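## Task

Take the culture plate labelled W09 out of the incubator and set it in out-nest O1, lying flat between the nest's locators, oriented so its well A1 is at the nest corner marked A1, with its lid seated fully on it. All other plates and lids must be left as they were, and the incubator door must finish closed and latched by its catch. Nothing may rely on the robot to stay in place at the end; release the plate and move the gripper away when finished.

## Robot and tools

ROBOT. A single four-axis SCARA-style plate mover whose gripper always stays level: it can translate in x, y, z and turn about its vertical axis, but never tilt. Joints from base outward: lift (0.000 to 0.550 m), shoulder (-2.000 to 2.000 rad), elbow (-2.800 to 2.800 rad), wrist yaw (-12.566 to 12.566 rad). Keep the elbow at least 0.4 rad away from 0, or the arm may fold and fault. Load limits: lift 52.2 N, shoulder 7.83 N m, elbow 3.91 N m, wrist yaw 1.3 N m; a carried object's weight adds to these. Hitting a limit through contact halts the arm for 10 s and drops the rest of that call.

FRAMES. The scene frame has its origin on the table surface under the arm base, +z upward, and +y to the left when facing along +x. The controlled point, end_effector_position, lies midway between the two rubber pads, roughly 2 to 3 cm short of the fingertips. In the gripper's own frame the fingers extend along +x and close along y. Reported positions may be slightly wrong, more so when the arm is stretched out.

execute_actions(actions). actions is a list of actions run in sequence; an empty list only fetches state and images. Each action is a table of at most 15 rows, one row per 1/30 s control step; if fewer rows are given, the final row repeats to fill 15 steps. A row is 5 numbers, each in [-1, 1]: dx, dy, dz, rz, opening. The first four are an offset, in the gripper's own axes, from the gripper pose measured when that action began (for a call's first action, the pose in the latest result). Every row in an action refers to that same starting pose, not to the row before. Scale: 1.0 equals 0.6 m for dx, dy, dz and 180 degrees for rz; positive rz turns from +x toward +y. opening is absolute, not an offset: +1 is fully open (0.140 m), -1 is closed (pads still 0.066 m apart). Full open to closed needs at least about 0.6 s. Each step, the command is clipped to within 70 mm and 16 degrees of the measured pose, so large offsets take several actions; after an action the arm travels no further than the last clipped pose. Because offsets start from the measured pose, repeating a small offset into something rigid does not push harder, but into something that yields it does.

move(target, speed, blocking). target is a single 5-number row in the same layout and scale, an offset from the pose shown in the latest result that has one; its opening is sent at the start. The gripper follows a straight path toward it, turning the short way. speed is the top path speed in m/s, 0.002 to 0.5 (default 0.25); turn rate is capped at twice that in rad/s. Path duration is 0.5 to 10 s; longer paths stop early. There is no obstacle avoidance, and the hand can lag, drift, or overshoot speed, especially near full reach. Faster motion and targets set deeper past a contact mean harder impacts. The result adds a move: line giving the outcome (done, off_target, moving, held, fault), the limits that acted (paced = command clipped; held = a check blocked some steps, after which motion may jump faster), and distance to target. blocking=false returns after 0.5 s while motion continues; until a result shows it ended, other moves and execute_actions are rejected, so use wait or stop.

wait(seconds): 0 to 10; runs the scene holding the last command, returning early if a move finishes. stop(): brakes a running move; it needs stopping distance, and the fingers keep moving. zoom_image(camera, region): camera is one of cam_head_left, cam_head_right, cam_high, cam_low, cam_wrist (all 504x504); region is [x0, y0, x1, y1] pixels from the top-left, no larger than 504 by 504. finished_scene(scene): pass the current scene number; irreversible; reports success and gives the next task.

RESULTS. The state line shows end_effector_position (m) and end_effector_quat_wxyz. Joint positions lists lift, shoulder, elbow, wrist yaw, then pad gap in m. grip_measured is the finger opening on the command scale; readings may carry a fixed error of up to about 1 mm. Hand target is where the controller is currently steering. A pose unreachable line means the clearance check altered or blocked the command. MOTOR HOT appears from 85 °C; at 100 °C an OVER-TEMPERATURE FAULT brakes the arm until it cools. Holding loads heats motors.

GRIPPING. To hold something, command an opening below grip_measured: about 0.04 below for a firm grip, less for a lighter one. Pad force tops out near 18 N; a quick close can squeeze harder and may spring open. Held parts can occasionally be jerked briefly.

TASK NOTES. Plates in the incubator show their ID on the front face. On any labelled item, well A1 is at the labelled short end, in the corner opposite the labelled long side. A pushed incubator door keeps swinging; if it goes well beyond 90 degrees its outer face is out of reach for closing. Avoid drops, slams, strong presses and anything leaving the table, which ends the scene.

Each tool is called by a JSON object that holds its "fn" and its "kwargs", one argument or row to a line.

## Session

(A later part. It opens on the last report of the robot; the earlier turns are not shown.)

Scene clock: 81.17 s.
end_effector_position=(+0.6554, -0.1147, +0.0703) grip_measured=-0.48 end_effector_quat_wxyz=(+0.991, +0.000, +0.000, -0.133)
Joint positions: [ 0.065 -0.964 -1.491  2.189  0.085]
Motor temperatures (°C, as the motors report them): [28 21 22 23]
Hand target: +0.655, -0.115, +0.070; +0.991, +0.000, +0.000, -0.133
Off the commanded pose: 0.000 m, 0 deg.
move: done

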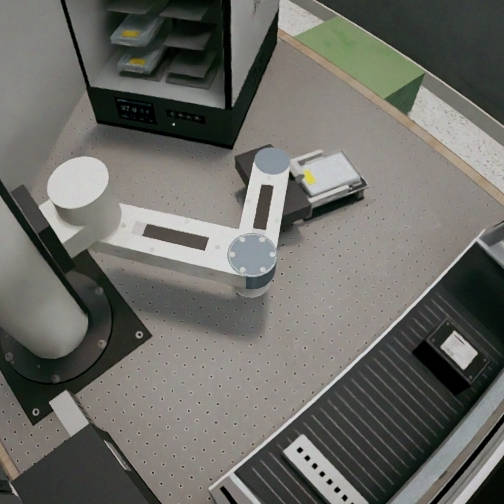

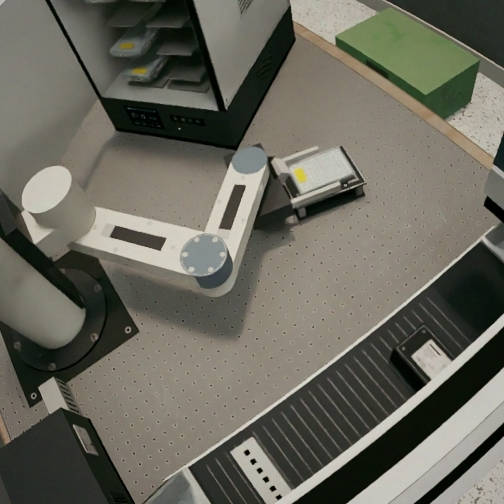

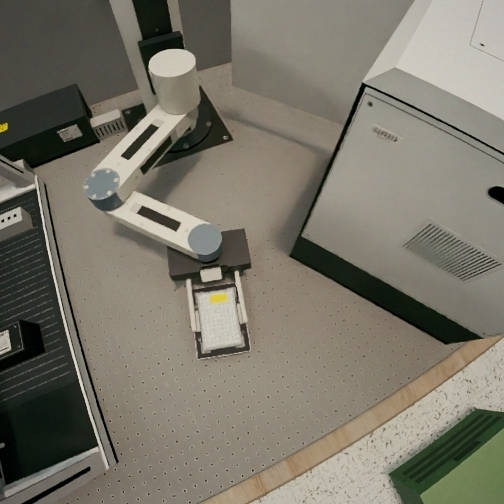

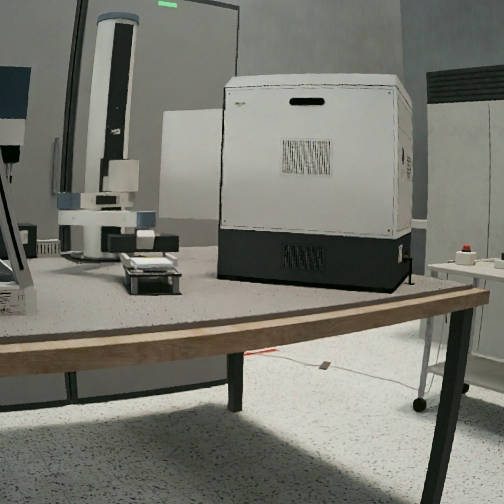

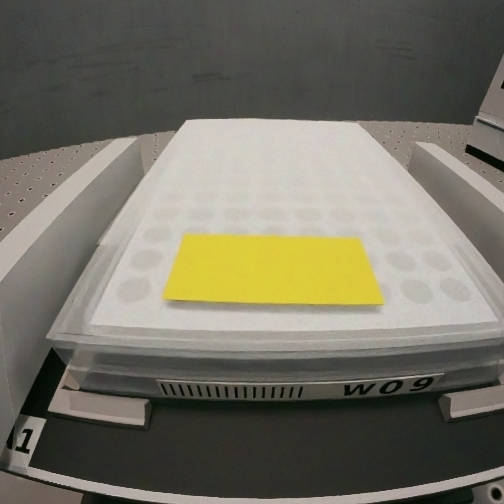

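{"fn": "move", "kwargs": {
  "target": [-0.001,0,-0.0032,-0.002,-0.53],
  "speed": 0.01
}}

{"fn": "execute_actions", "kwargs": {
  "actions": [
    [[0,0,0,0,-0.5],[0,0,0,0,-0.49],[0,0,0,0,-0.48],[0,0,0,0,-0.47],[0,0,0,0,-0.46],[0,0,0,0,-0.44],[0,0,0,0,-0.4],[0,0,0,0,-0.2]]
  ]
}}

{"fn": "zoom_image", "kwargs": {
  "camera": "cam_low",
  "region": [115, 245, 190, 285]
}}

Scene clock: 85.07 s.
end_effector_position=(+0.6548, -0.1147, +0.0684) grip_measured=-0.48 end_effector_quat_wxyz=(+0.991, +0.000, +0.000, -0.136)
Joint positions: [ 0.063 -0.963 -1.489  2.179  0.085]
Motor temperatures (°C, as the motors report them): [28 21 22 23]
Hand target: +0.655, -0.115, +0.068; +0.991, +0.000, +0.000, -0.136
Off the commanded pose: 0.000 m, 0 deg.
move: done

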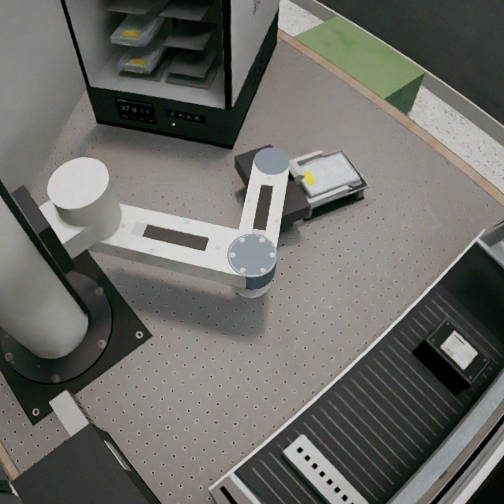

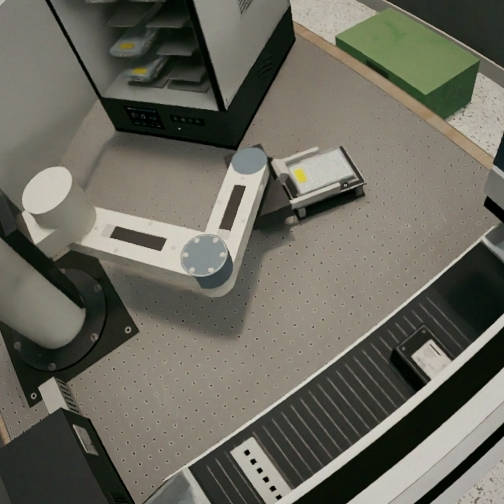

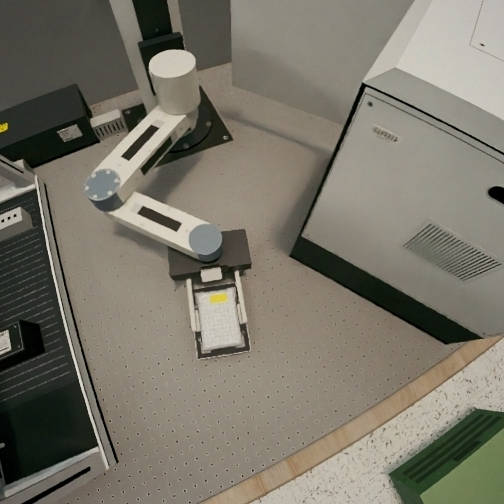

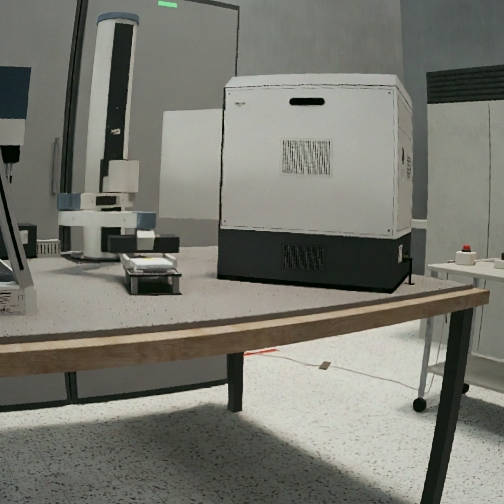

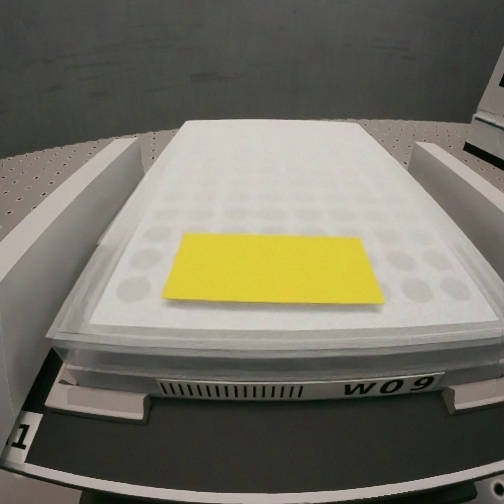

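Scene clock: 85.57 s.
end_effector_position=(+0.6548, -0.1148, +0.0685) grip_measured=-0.20 end_effector_quat_wxyz=(+0.991, +0.000, +0.000, -0.136)
Joint positions: [ 0.063 -0.963 -1.489  2.179  0.096]
Motor temperatures (°C, as the motors report them): [28 21 22 23]
Hand target: +0.655, -0.115, +0.068; +0.991, +0.000, +0.000, -0.136
Off the commanded pose: 0.000 m, 0 deg.

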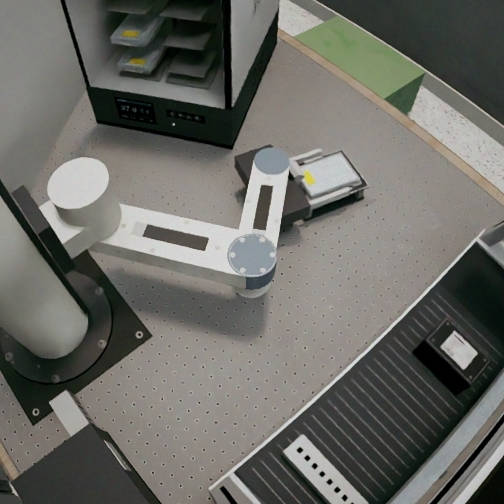

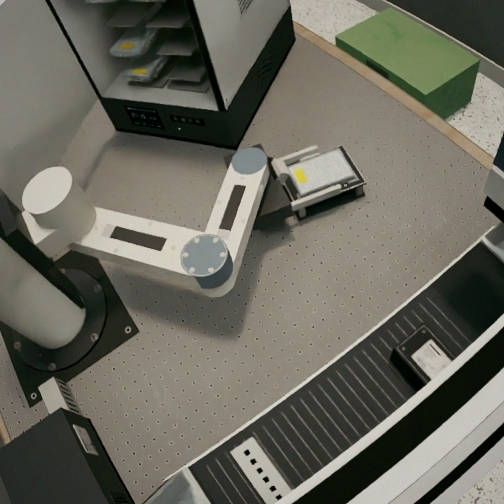

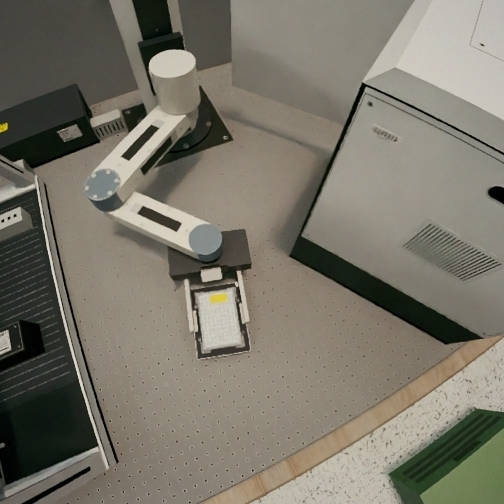

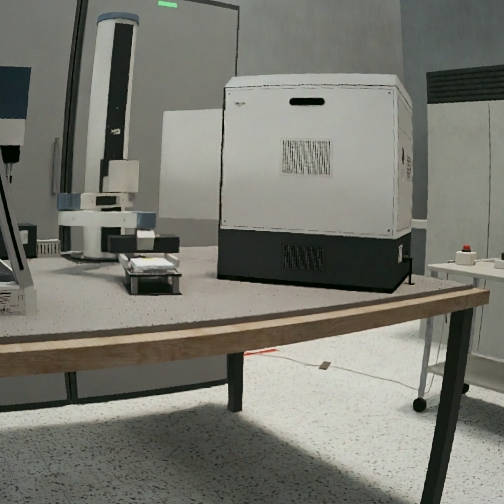

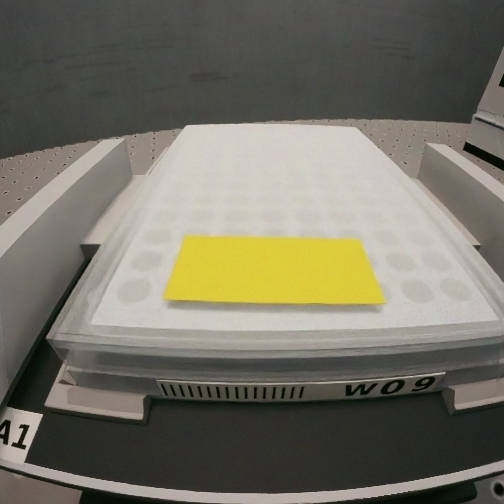

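Region (115, 245, 190, 285) of cam_low's 504x504 image, scaled by 6.720, with more detail than that image has; it fills the top 269 rows of this view, and the rest is white.

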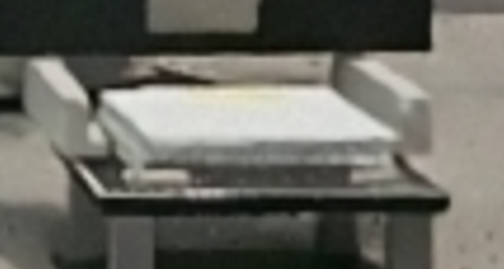

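{"fn": "move", "kwargs": {
  "target": [0,0,0.1,0,-0.2]
}}

{"fn": "move", "kwargs": {
  "target": [-0.5,0.1,0.705,0.8,-1],
  "speed": 0.5
}}

Scene clock: 91.20 s.
end_effector_position=(+0.6549, -0.1148, +0.1285) grip_measured=-0.20 end_effector_quat_wxyz=(+0.991, +0.000, +0.000, -0.136)
Joint positions: [ 0.123 -0.963 -1.489  2.179  0.096]
Motor temperatures (°C, as the motors report them): [28 21 22 23]
Hand target: +0.655, -0.115, +0.128; +0.991, +0.000, +0.000, -0.136
Off the commanded pose: 0.000 m, 0 deg.
move: done

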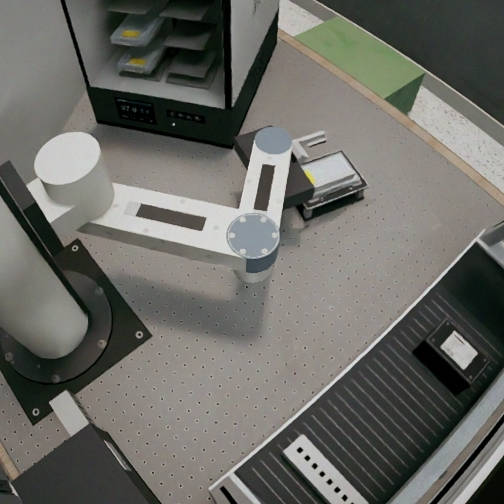

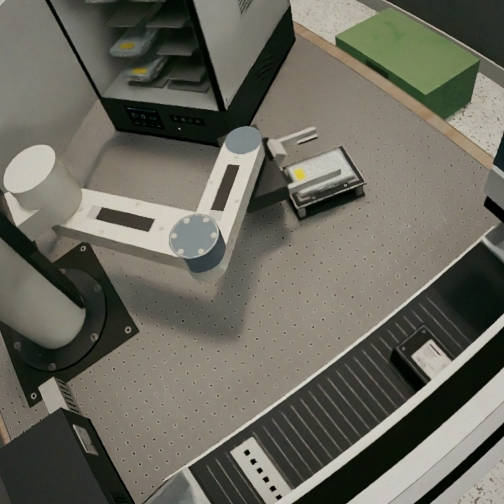

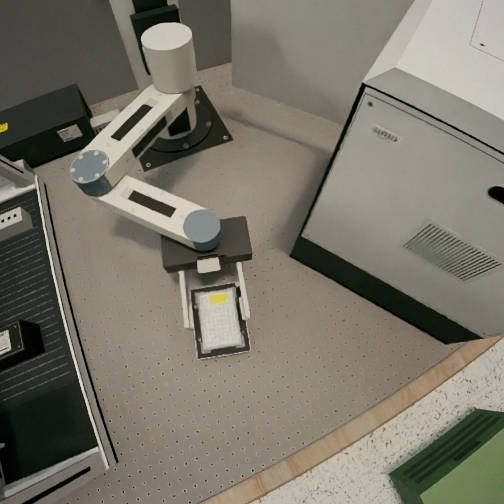

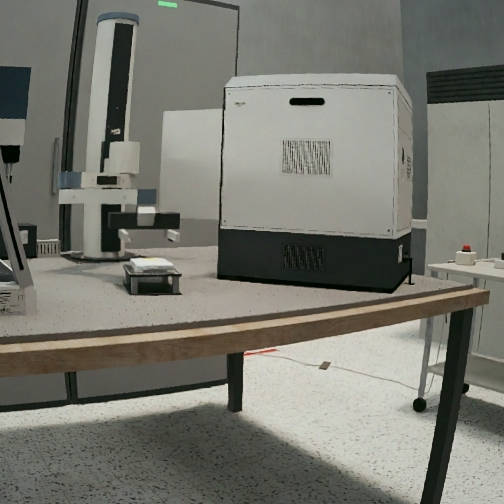

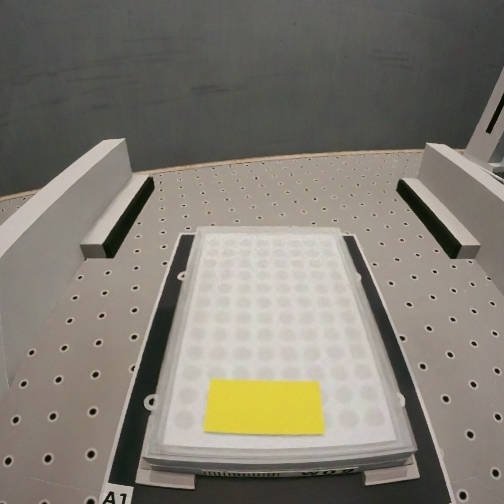

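Scene clock: 94.17 s.
end_effector_position=(+0.3821, +0.0239, +0.5515) grip_measured=-1.00 end_effector_quat_wxyz=(+0.435, +0.000, +0.000, +0.900)
Joint positions: [ 0.547 -1.123 -1.251  4.615  0.066]
Motor temperatures (°C, as the motors report them): [28 21 22 23]
Hand target: +0.382, +0.024, +0.551; +0.436, +0.000, +0.000, +0.900
Off the commanded pose: 0.000 m, 0 deg.
move: done

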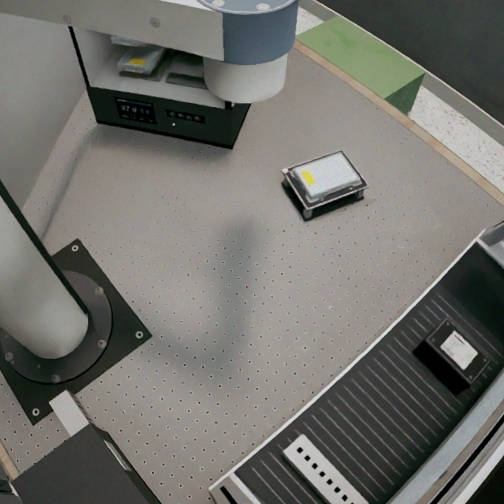

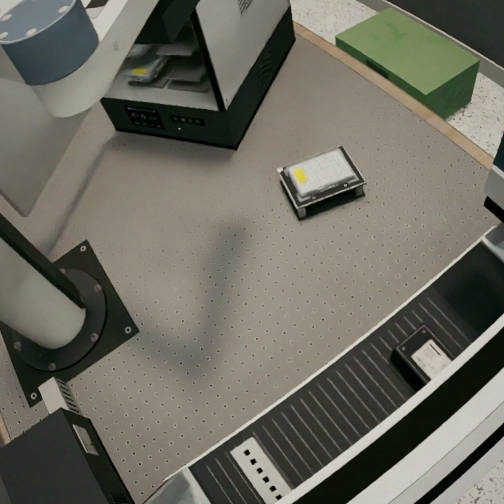

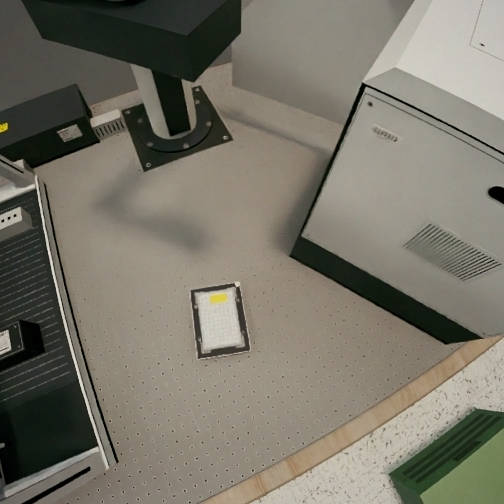

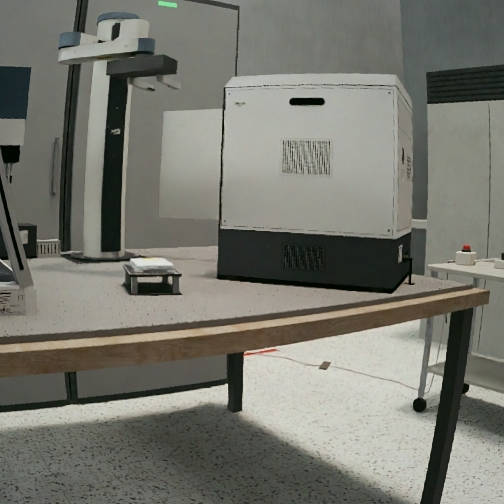

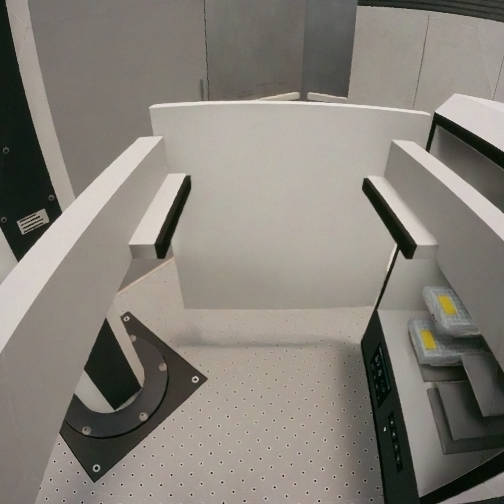

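{"fn": "move", "kwargs": {
  "target": [0.4,0,0.005,-0.02,-1],
  "speed": 0.3
}}

Scene clock: 104.33 s.
end_effector_position=(+0.2328, +0.2121, +0.5545) grip_measured=-1.00 end_effector_quat_wxyz=(+0.463, +0.000, +0.000, +0.886)
Joint positions: [ 0.55  -0.408 -0.643  3.23   0.066]
Motor temperatures (°C, as the motors report them): [28 21 22 23]
Hand target: +0.233, +0.212, +0.555; +0.463, +0.000, +0.000, +0.886
Off the commanded pose: 0.000 m, 0 deg.
move: done

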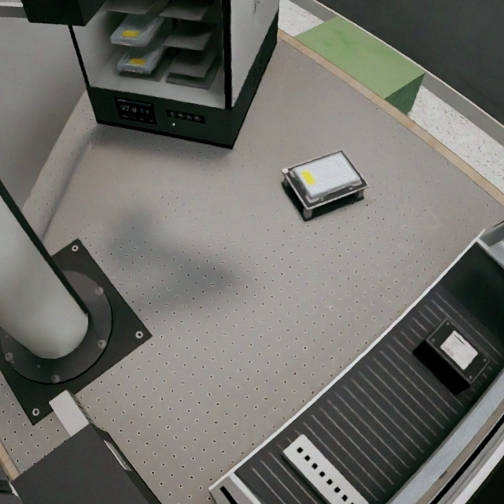

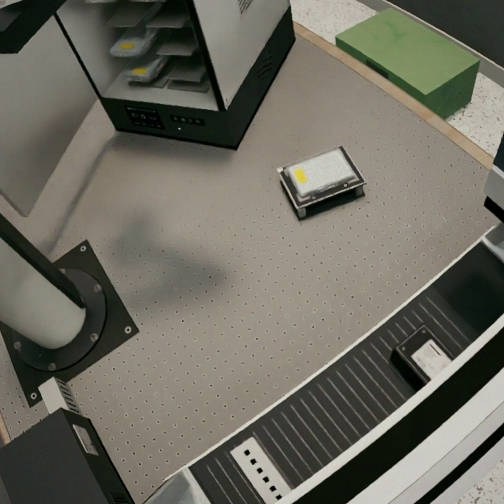

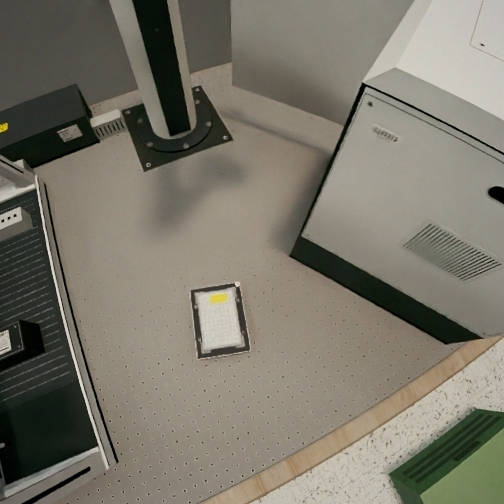

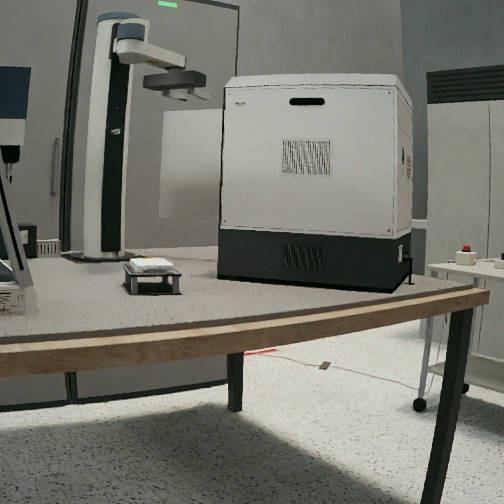

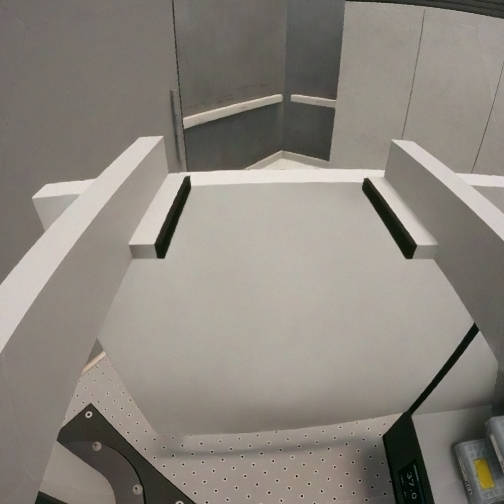

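{"fn": "move", "kwargs": {
  "target": [0.28,0,0,-0.995,-1],
  "speed": 0.5
}}

Scene clock: 113.77 s.
end_effector_position=(+0.1368, +0.3500, +0.5545) grip_measured=-1.00 end_effector_quat_wxyz=(+0.890, +0.000, +0.000, -0.456)
Joint positions: [ 0.55   1.455 -2.339 -0.064  0.066]
Motor temperatures (°C, as the motors report them): [28 21 22 23]
Hand target: +0.137, +0.350, +0.555; +0.890, +0.000, +0.000, -0.456
Off the commanded pose: 0.000 m, 0 deg.
move: done; limits=paced

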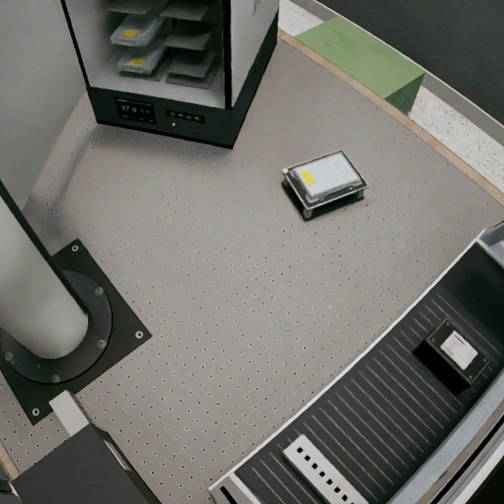

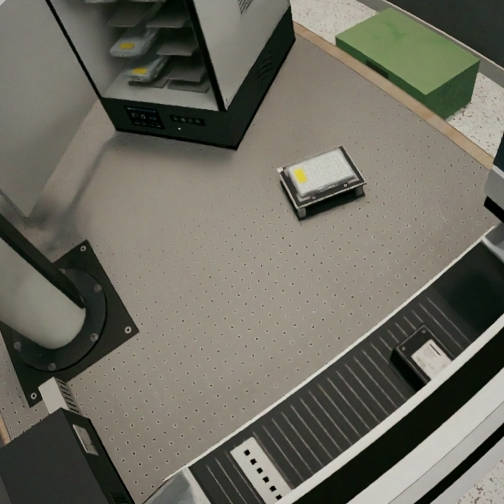

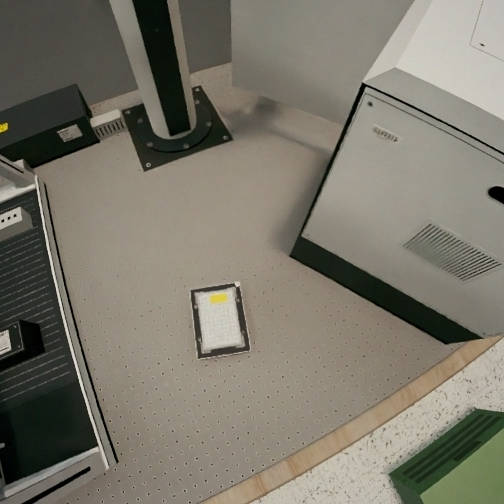

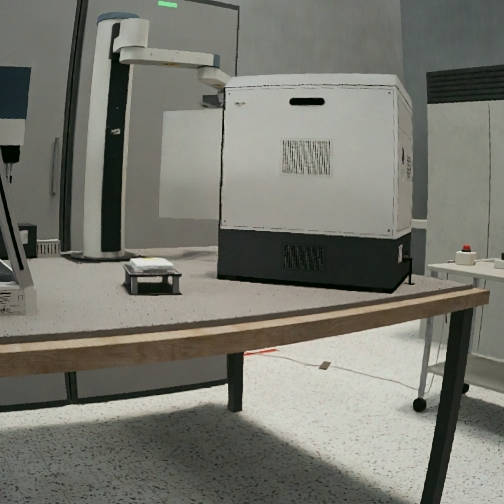

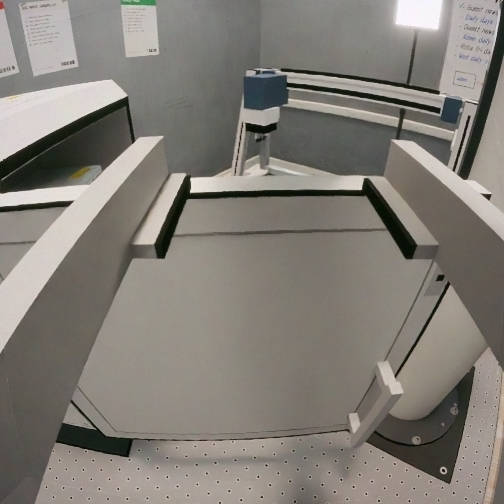

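{"fn": "move", "kwargs": {
  "target": [0.03,0,-0.085,0,-1]
}}

{"fn": "move", "kwargs": {
  "target": [0.23,0.016,0,0.16,-1],
  "speed": 0.07
}}

Scene clock: 117.67 s.
end_effector_position=(+0.1474, +0.3354, +0.5035) grip_measured=-1.00 end_effector_quat_wxyz=(+0.890, +0.000, +0.000, -0.456)
Joint positions: [ 0.498  1.372 -2.187 -0.133  0.066]
Motor temperatures (°C, as the motors report them): [28 21 22 23]
Hand target: +0.147, +0.335, +0.504; +0.890, +0.000, +0.000, -0.456
Off the commanded pose: 0.000 m, 0 deg.
move: done

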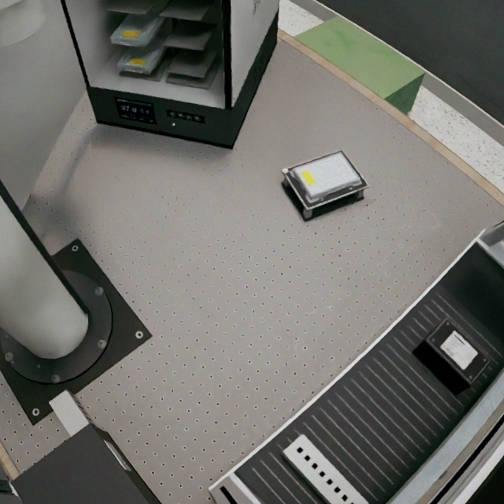

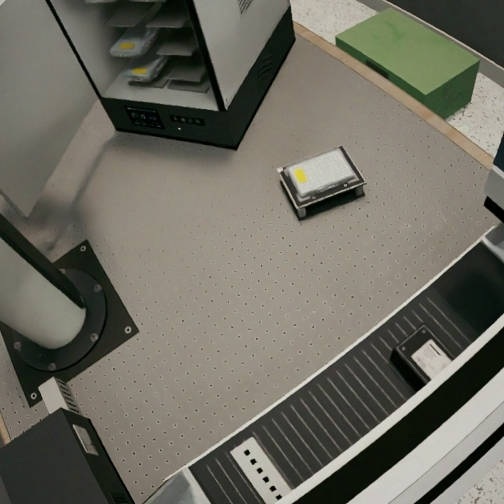

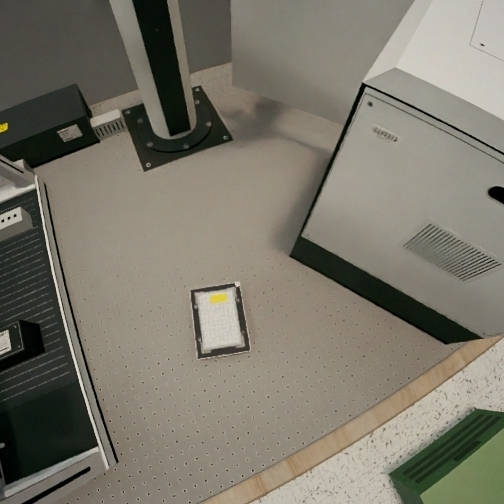

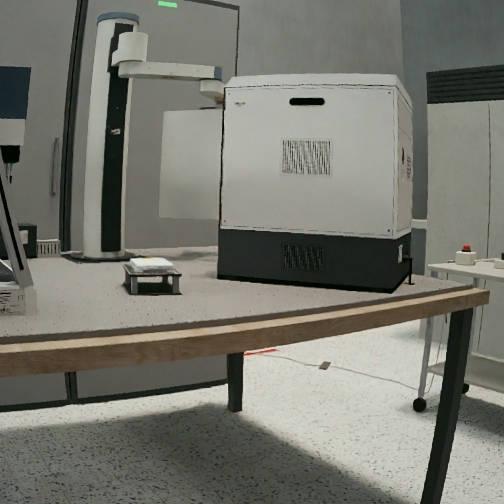

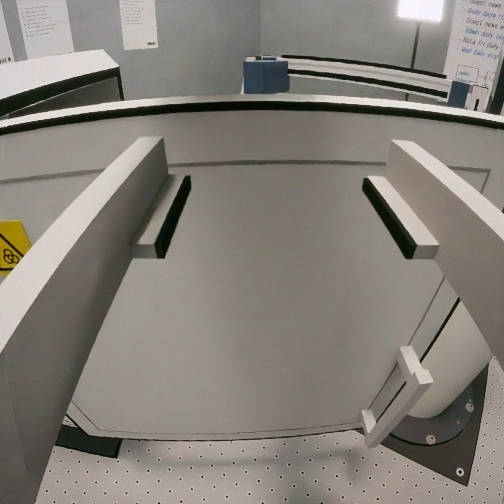

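Scene clock: 121.50 s.
end_effector_position=(+0.2357, +0.2290, +0.5035) grip_measured=-1.00 end_effector_quat_wxyz=(+0.975, +0.000, +0.000, -0.221)
Joint positions: [ 0.498  0.937 -1.205 -0.177  0.066]
Motor temperatures (°C, as the motors report them): [28 21 22 23]
Hand target: +0.236, +0.229, +0.503; +0.975, +0.000, +0.000, -0.221
Off the commanded pose: 0.000 m, 0 deg.
move: done

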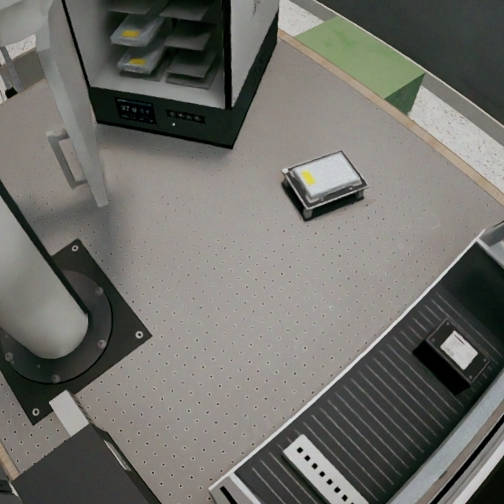

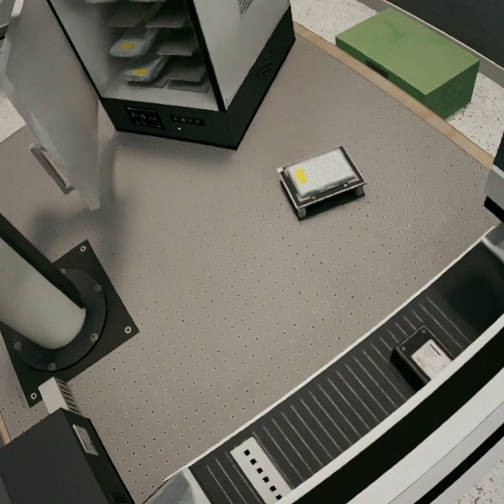

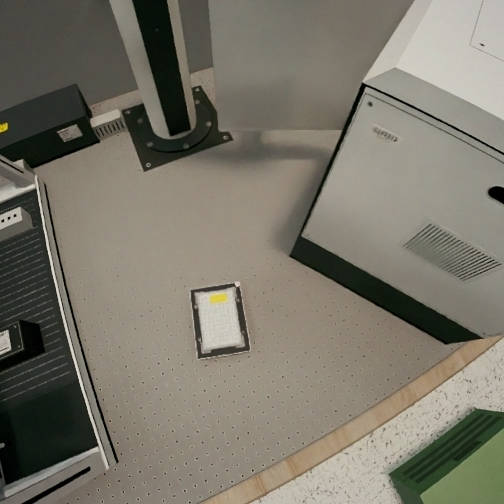

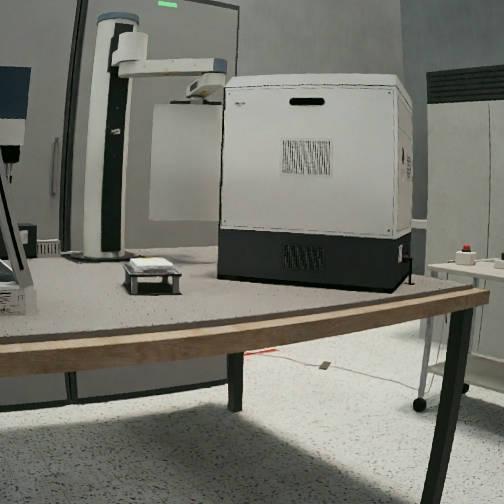

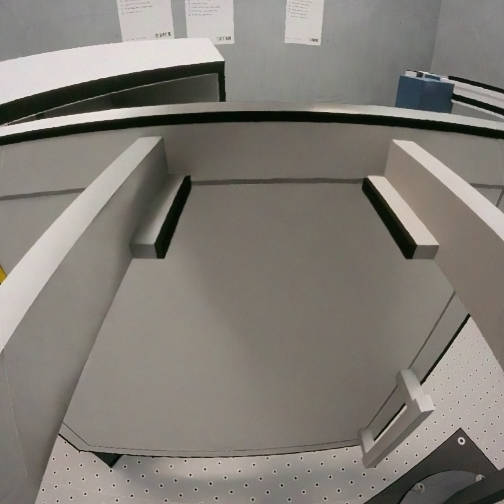

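{"fn": "move", "kwargs": {
  "target": [0.195,0.02,0,0.167,-1],
  "speed": 0.14
}}

{"fn": "move", "kwargs": {
  "target": [0.18,0.01,0,0.165,-1],
  "speed": 0.12
}}

Scene clock: 125.57 s.
end_effector_position=(+0.3466, +0.1894, +0.5035) grip_measured=-1.00 end_effector_quat_wxyz=(+0.999, +0.000, +0.000, +0.040)
Joint positions: [ 0.498  0.379 -0.696  0.396  0.066]
Motor temperatures (°C, as the motors report them): [28 21 22 23]
Hand target: +0.347, +0.189, +0.503; +0.999, +0.000, +0.000, +0.040
Off the commanded pose: 0.000 m, 0 deg.
move: done

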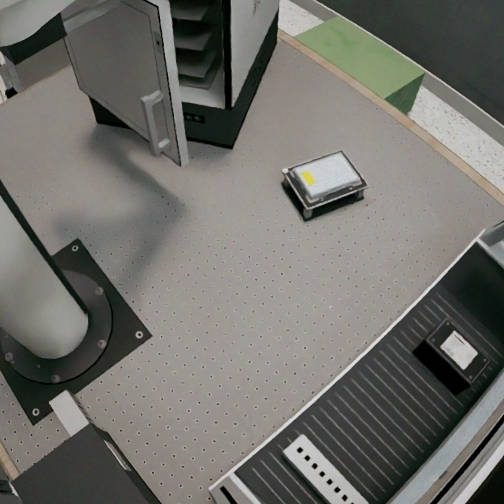

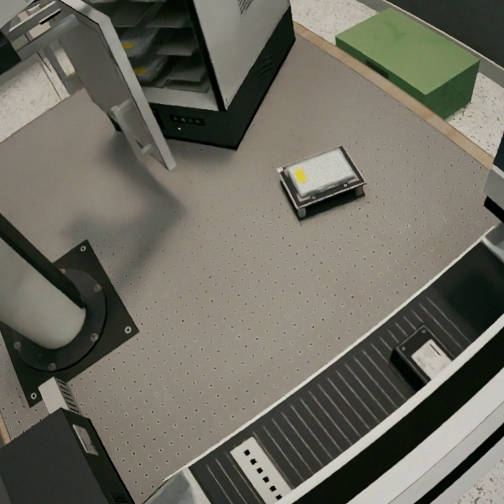

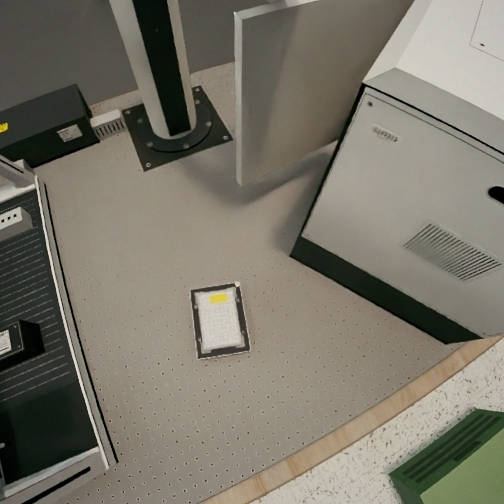

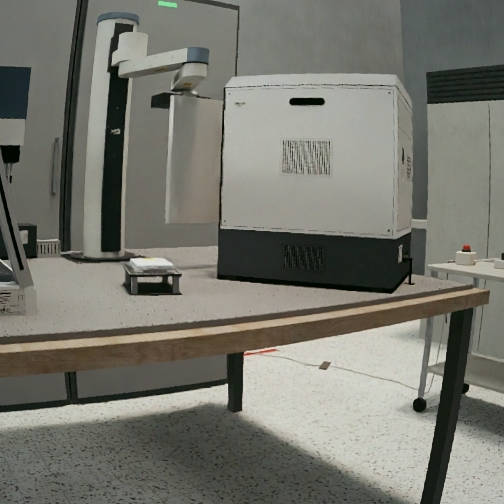

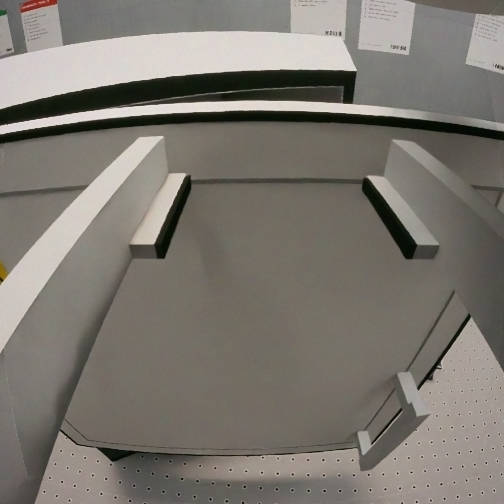

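Scene clock: 128.00 s.
end_effector_position=(+0.4539, +0.2038, +0.5035) grip_measured=-1.00 end_effector_quat_wxyz=(+0.956, +0.000, +0.000, +0.294)
Joint positions: [ 0.498 -0.337 -0.799  1.733  0.066]
Motor temperatures (°C, as the motors report them): [28 21 22 23]
Hand target: +0.454, +0.204, +0.503; +0.956, +0.000, +0.000, +0.294
Off the commanded pose: 0.000 m, 0 deg.
move: done

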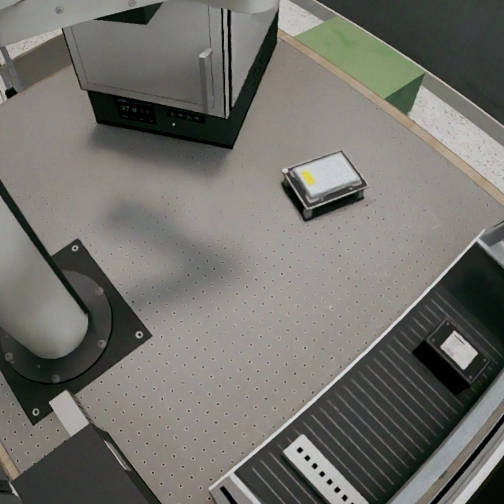

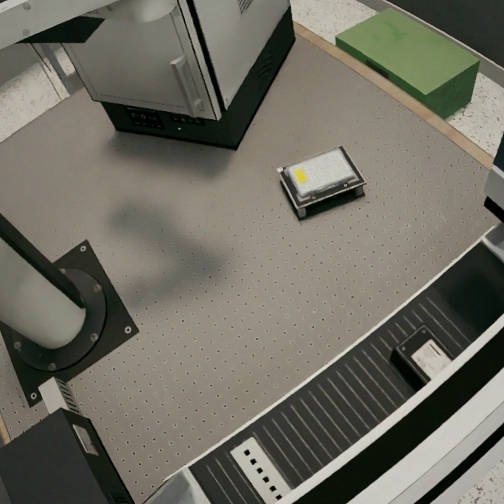

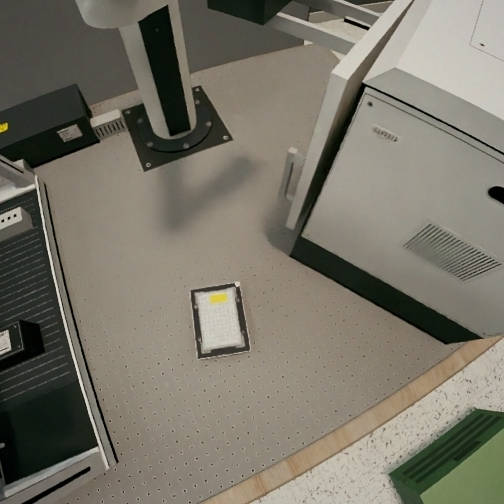

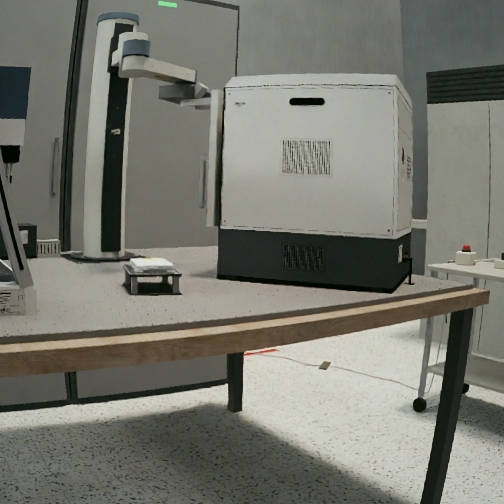

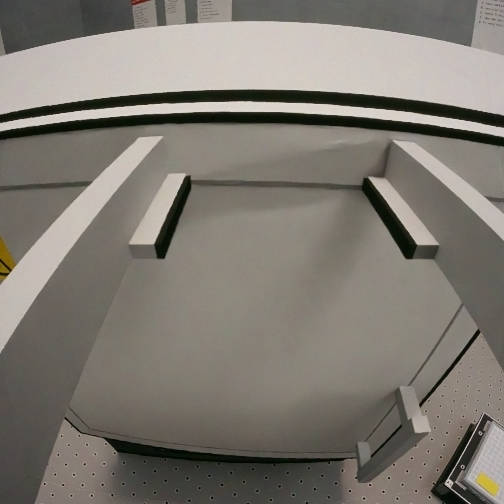

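Gap about 2 cm at the edge.

{"fn": "move", "kwargs": {
  "target": [0.022,-0.02,0,0.005,-1],
  "speed": 0.03
}}

Scene clock: 140.63 s.
end_effector_position=(+0.4689, +0.2014, +0.5035) grip_measured=-1.00 end_effector_quat_wxyz=(+0.953, +0.000, +0.000, +0.304)
Joint positions: [ 0.498 -0.389 -0.845  1.851  0.066]
Motor temperatures (°C, as the motors report them): [28 21 22 23]
Hand target: +0.469, +0.201, +0.503; +0.953, +0.000, +0.000, +0.304
Off the commanded pose: 0.003 m, 0 deg.
TORQUE FAULT: the external load on joint 3 (elbow) reached its load limit, and the arm stopped for 10 seconds. That time counts as 20 of the actions that you can send in this scene. The arm's remaining commands of this call were not run. The arm holds where it stopped, with its grip as last carried out, and accepts commands again: back off and push less far. The arm stops again, at the same cost, whenever a joint's load reaches its limit.
move: fault

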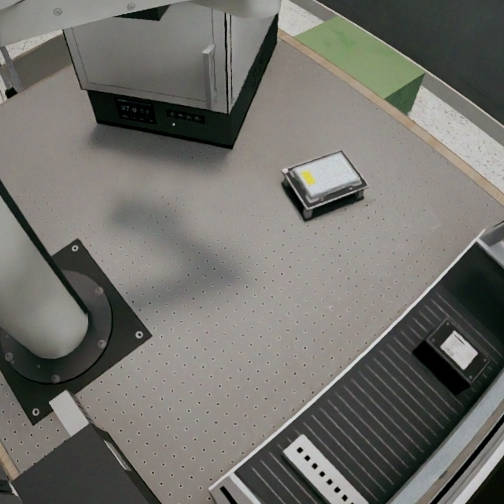

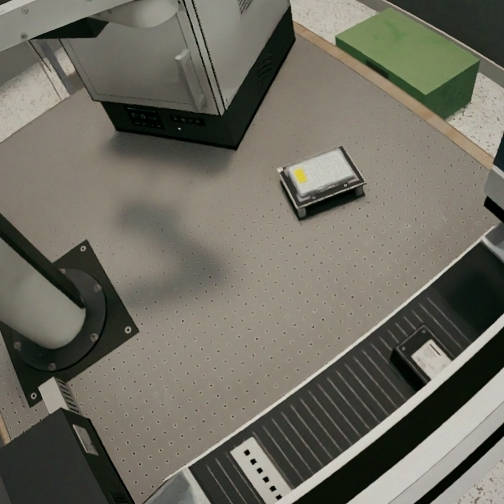

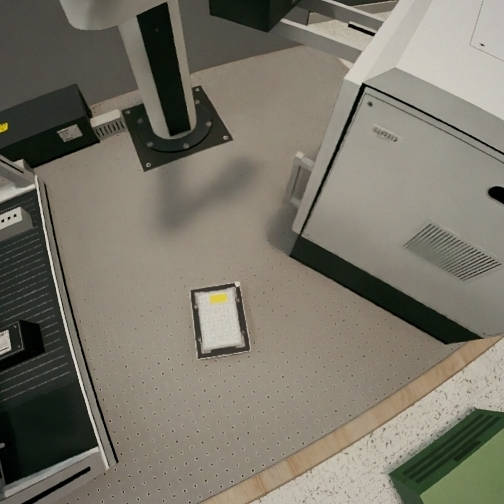

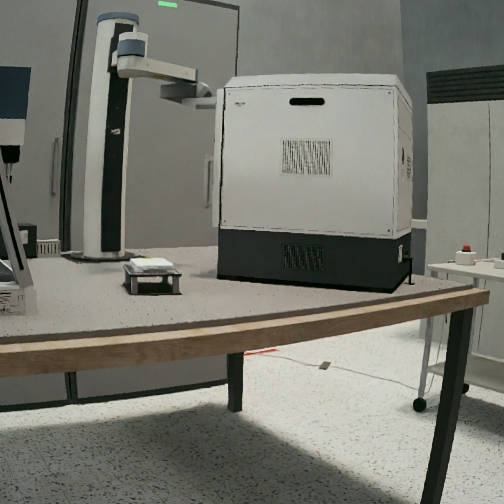

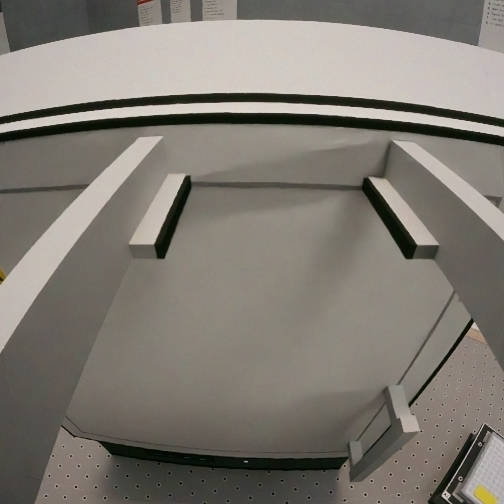

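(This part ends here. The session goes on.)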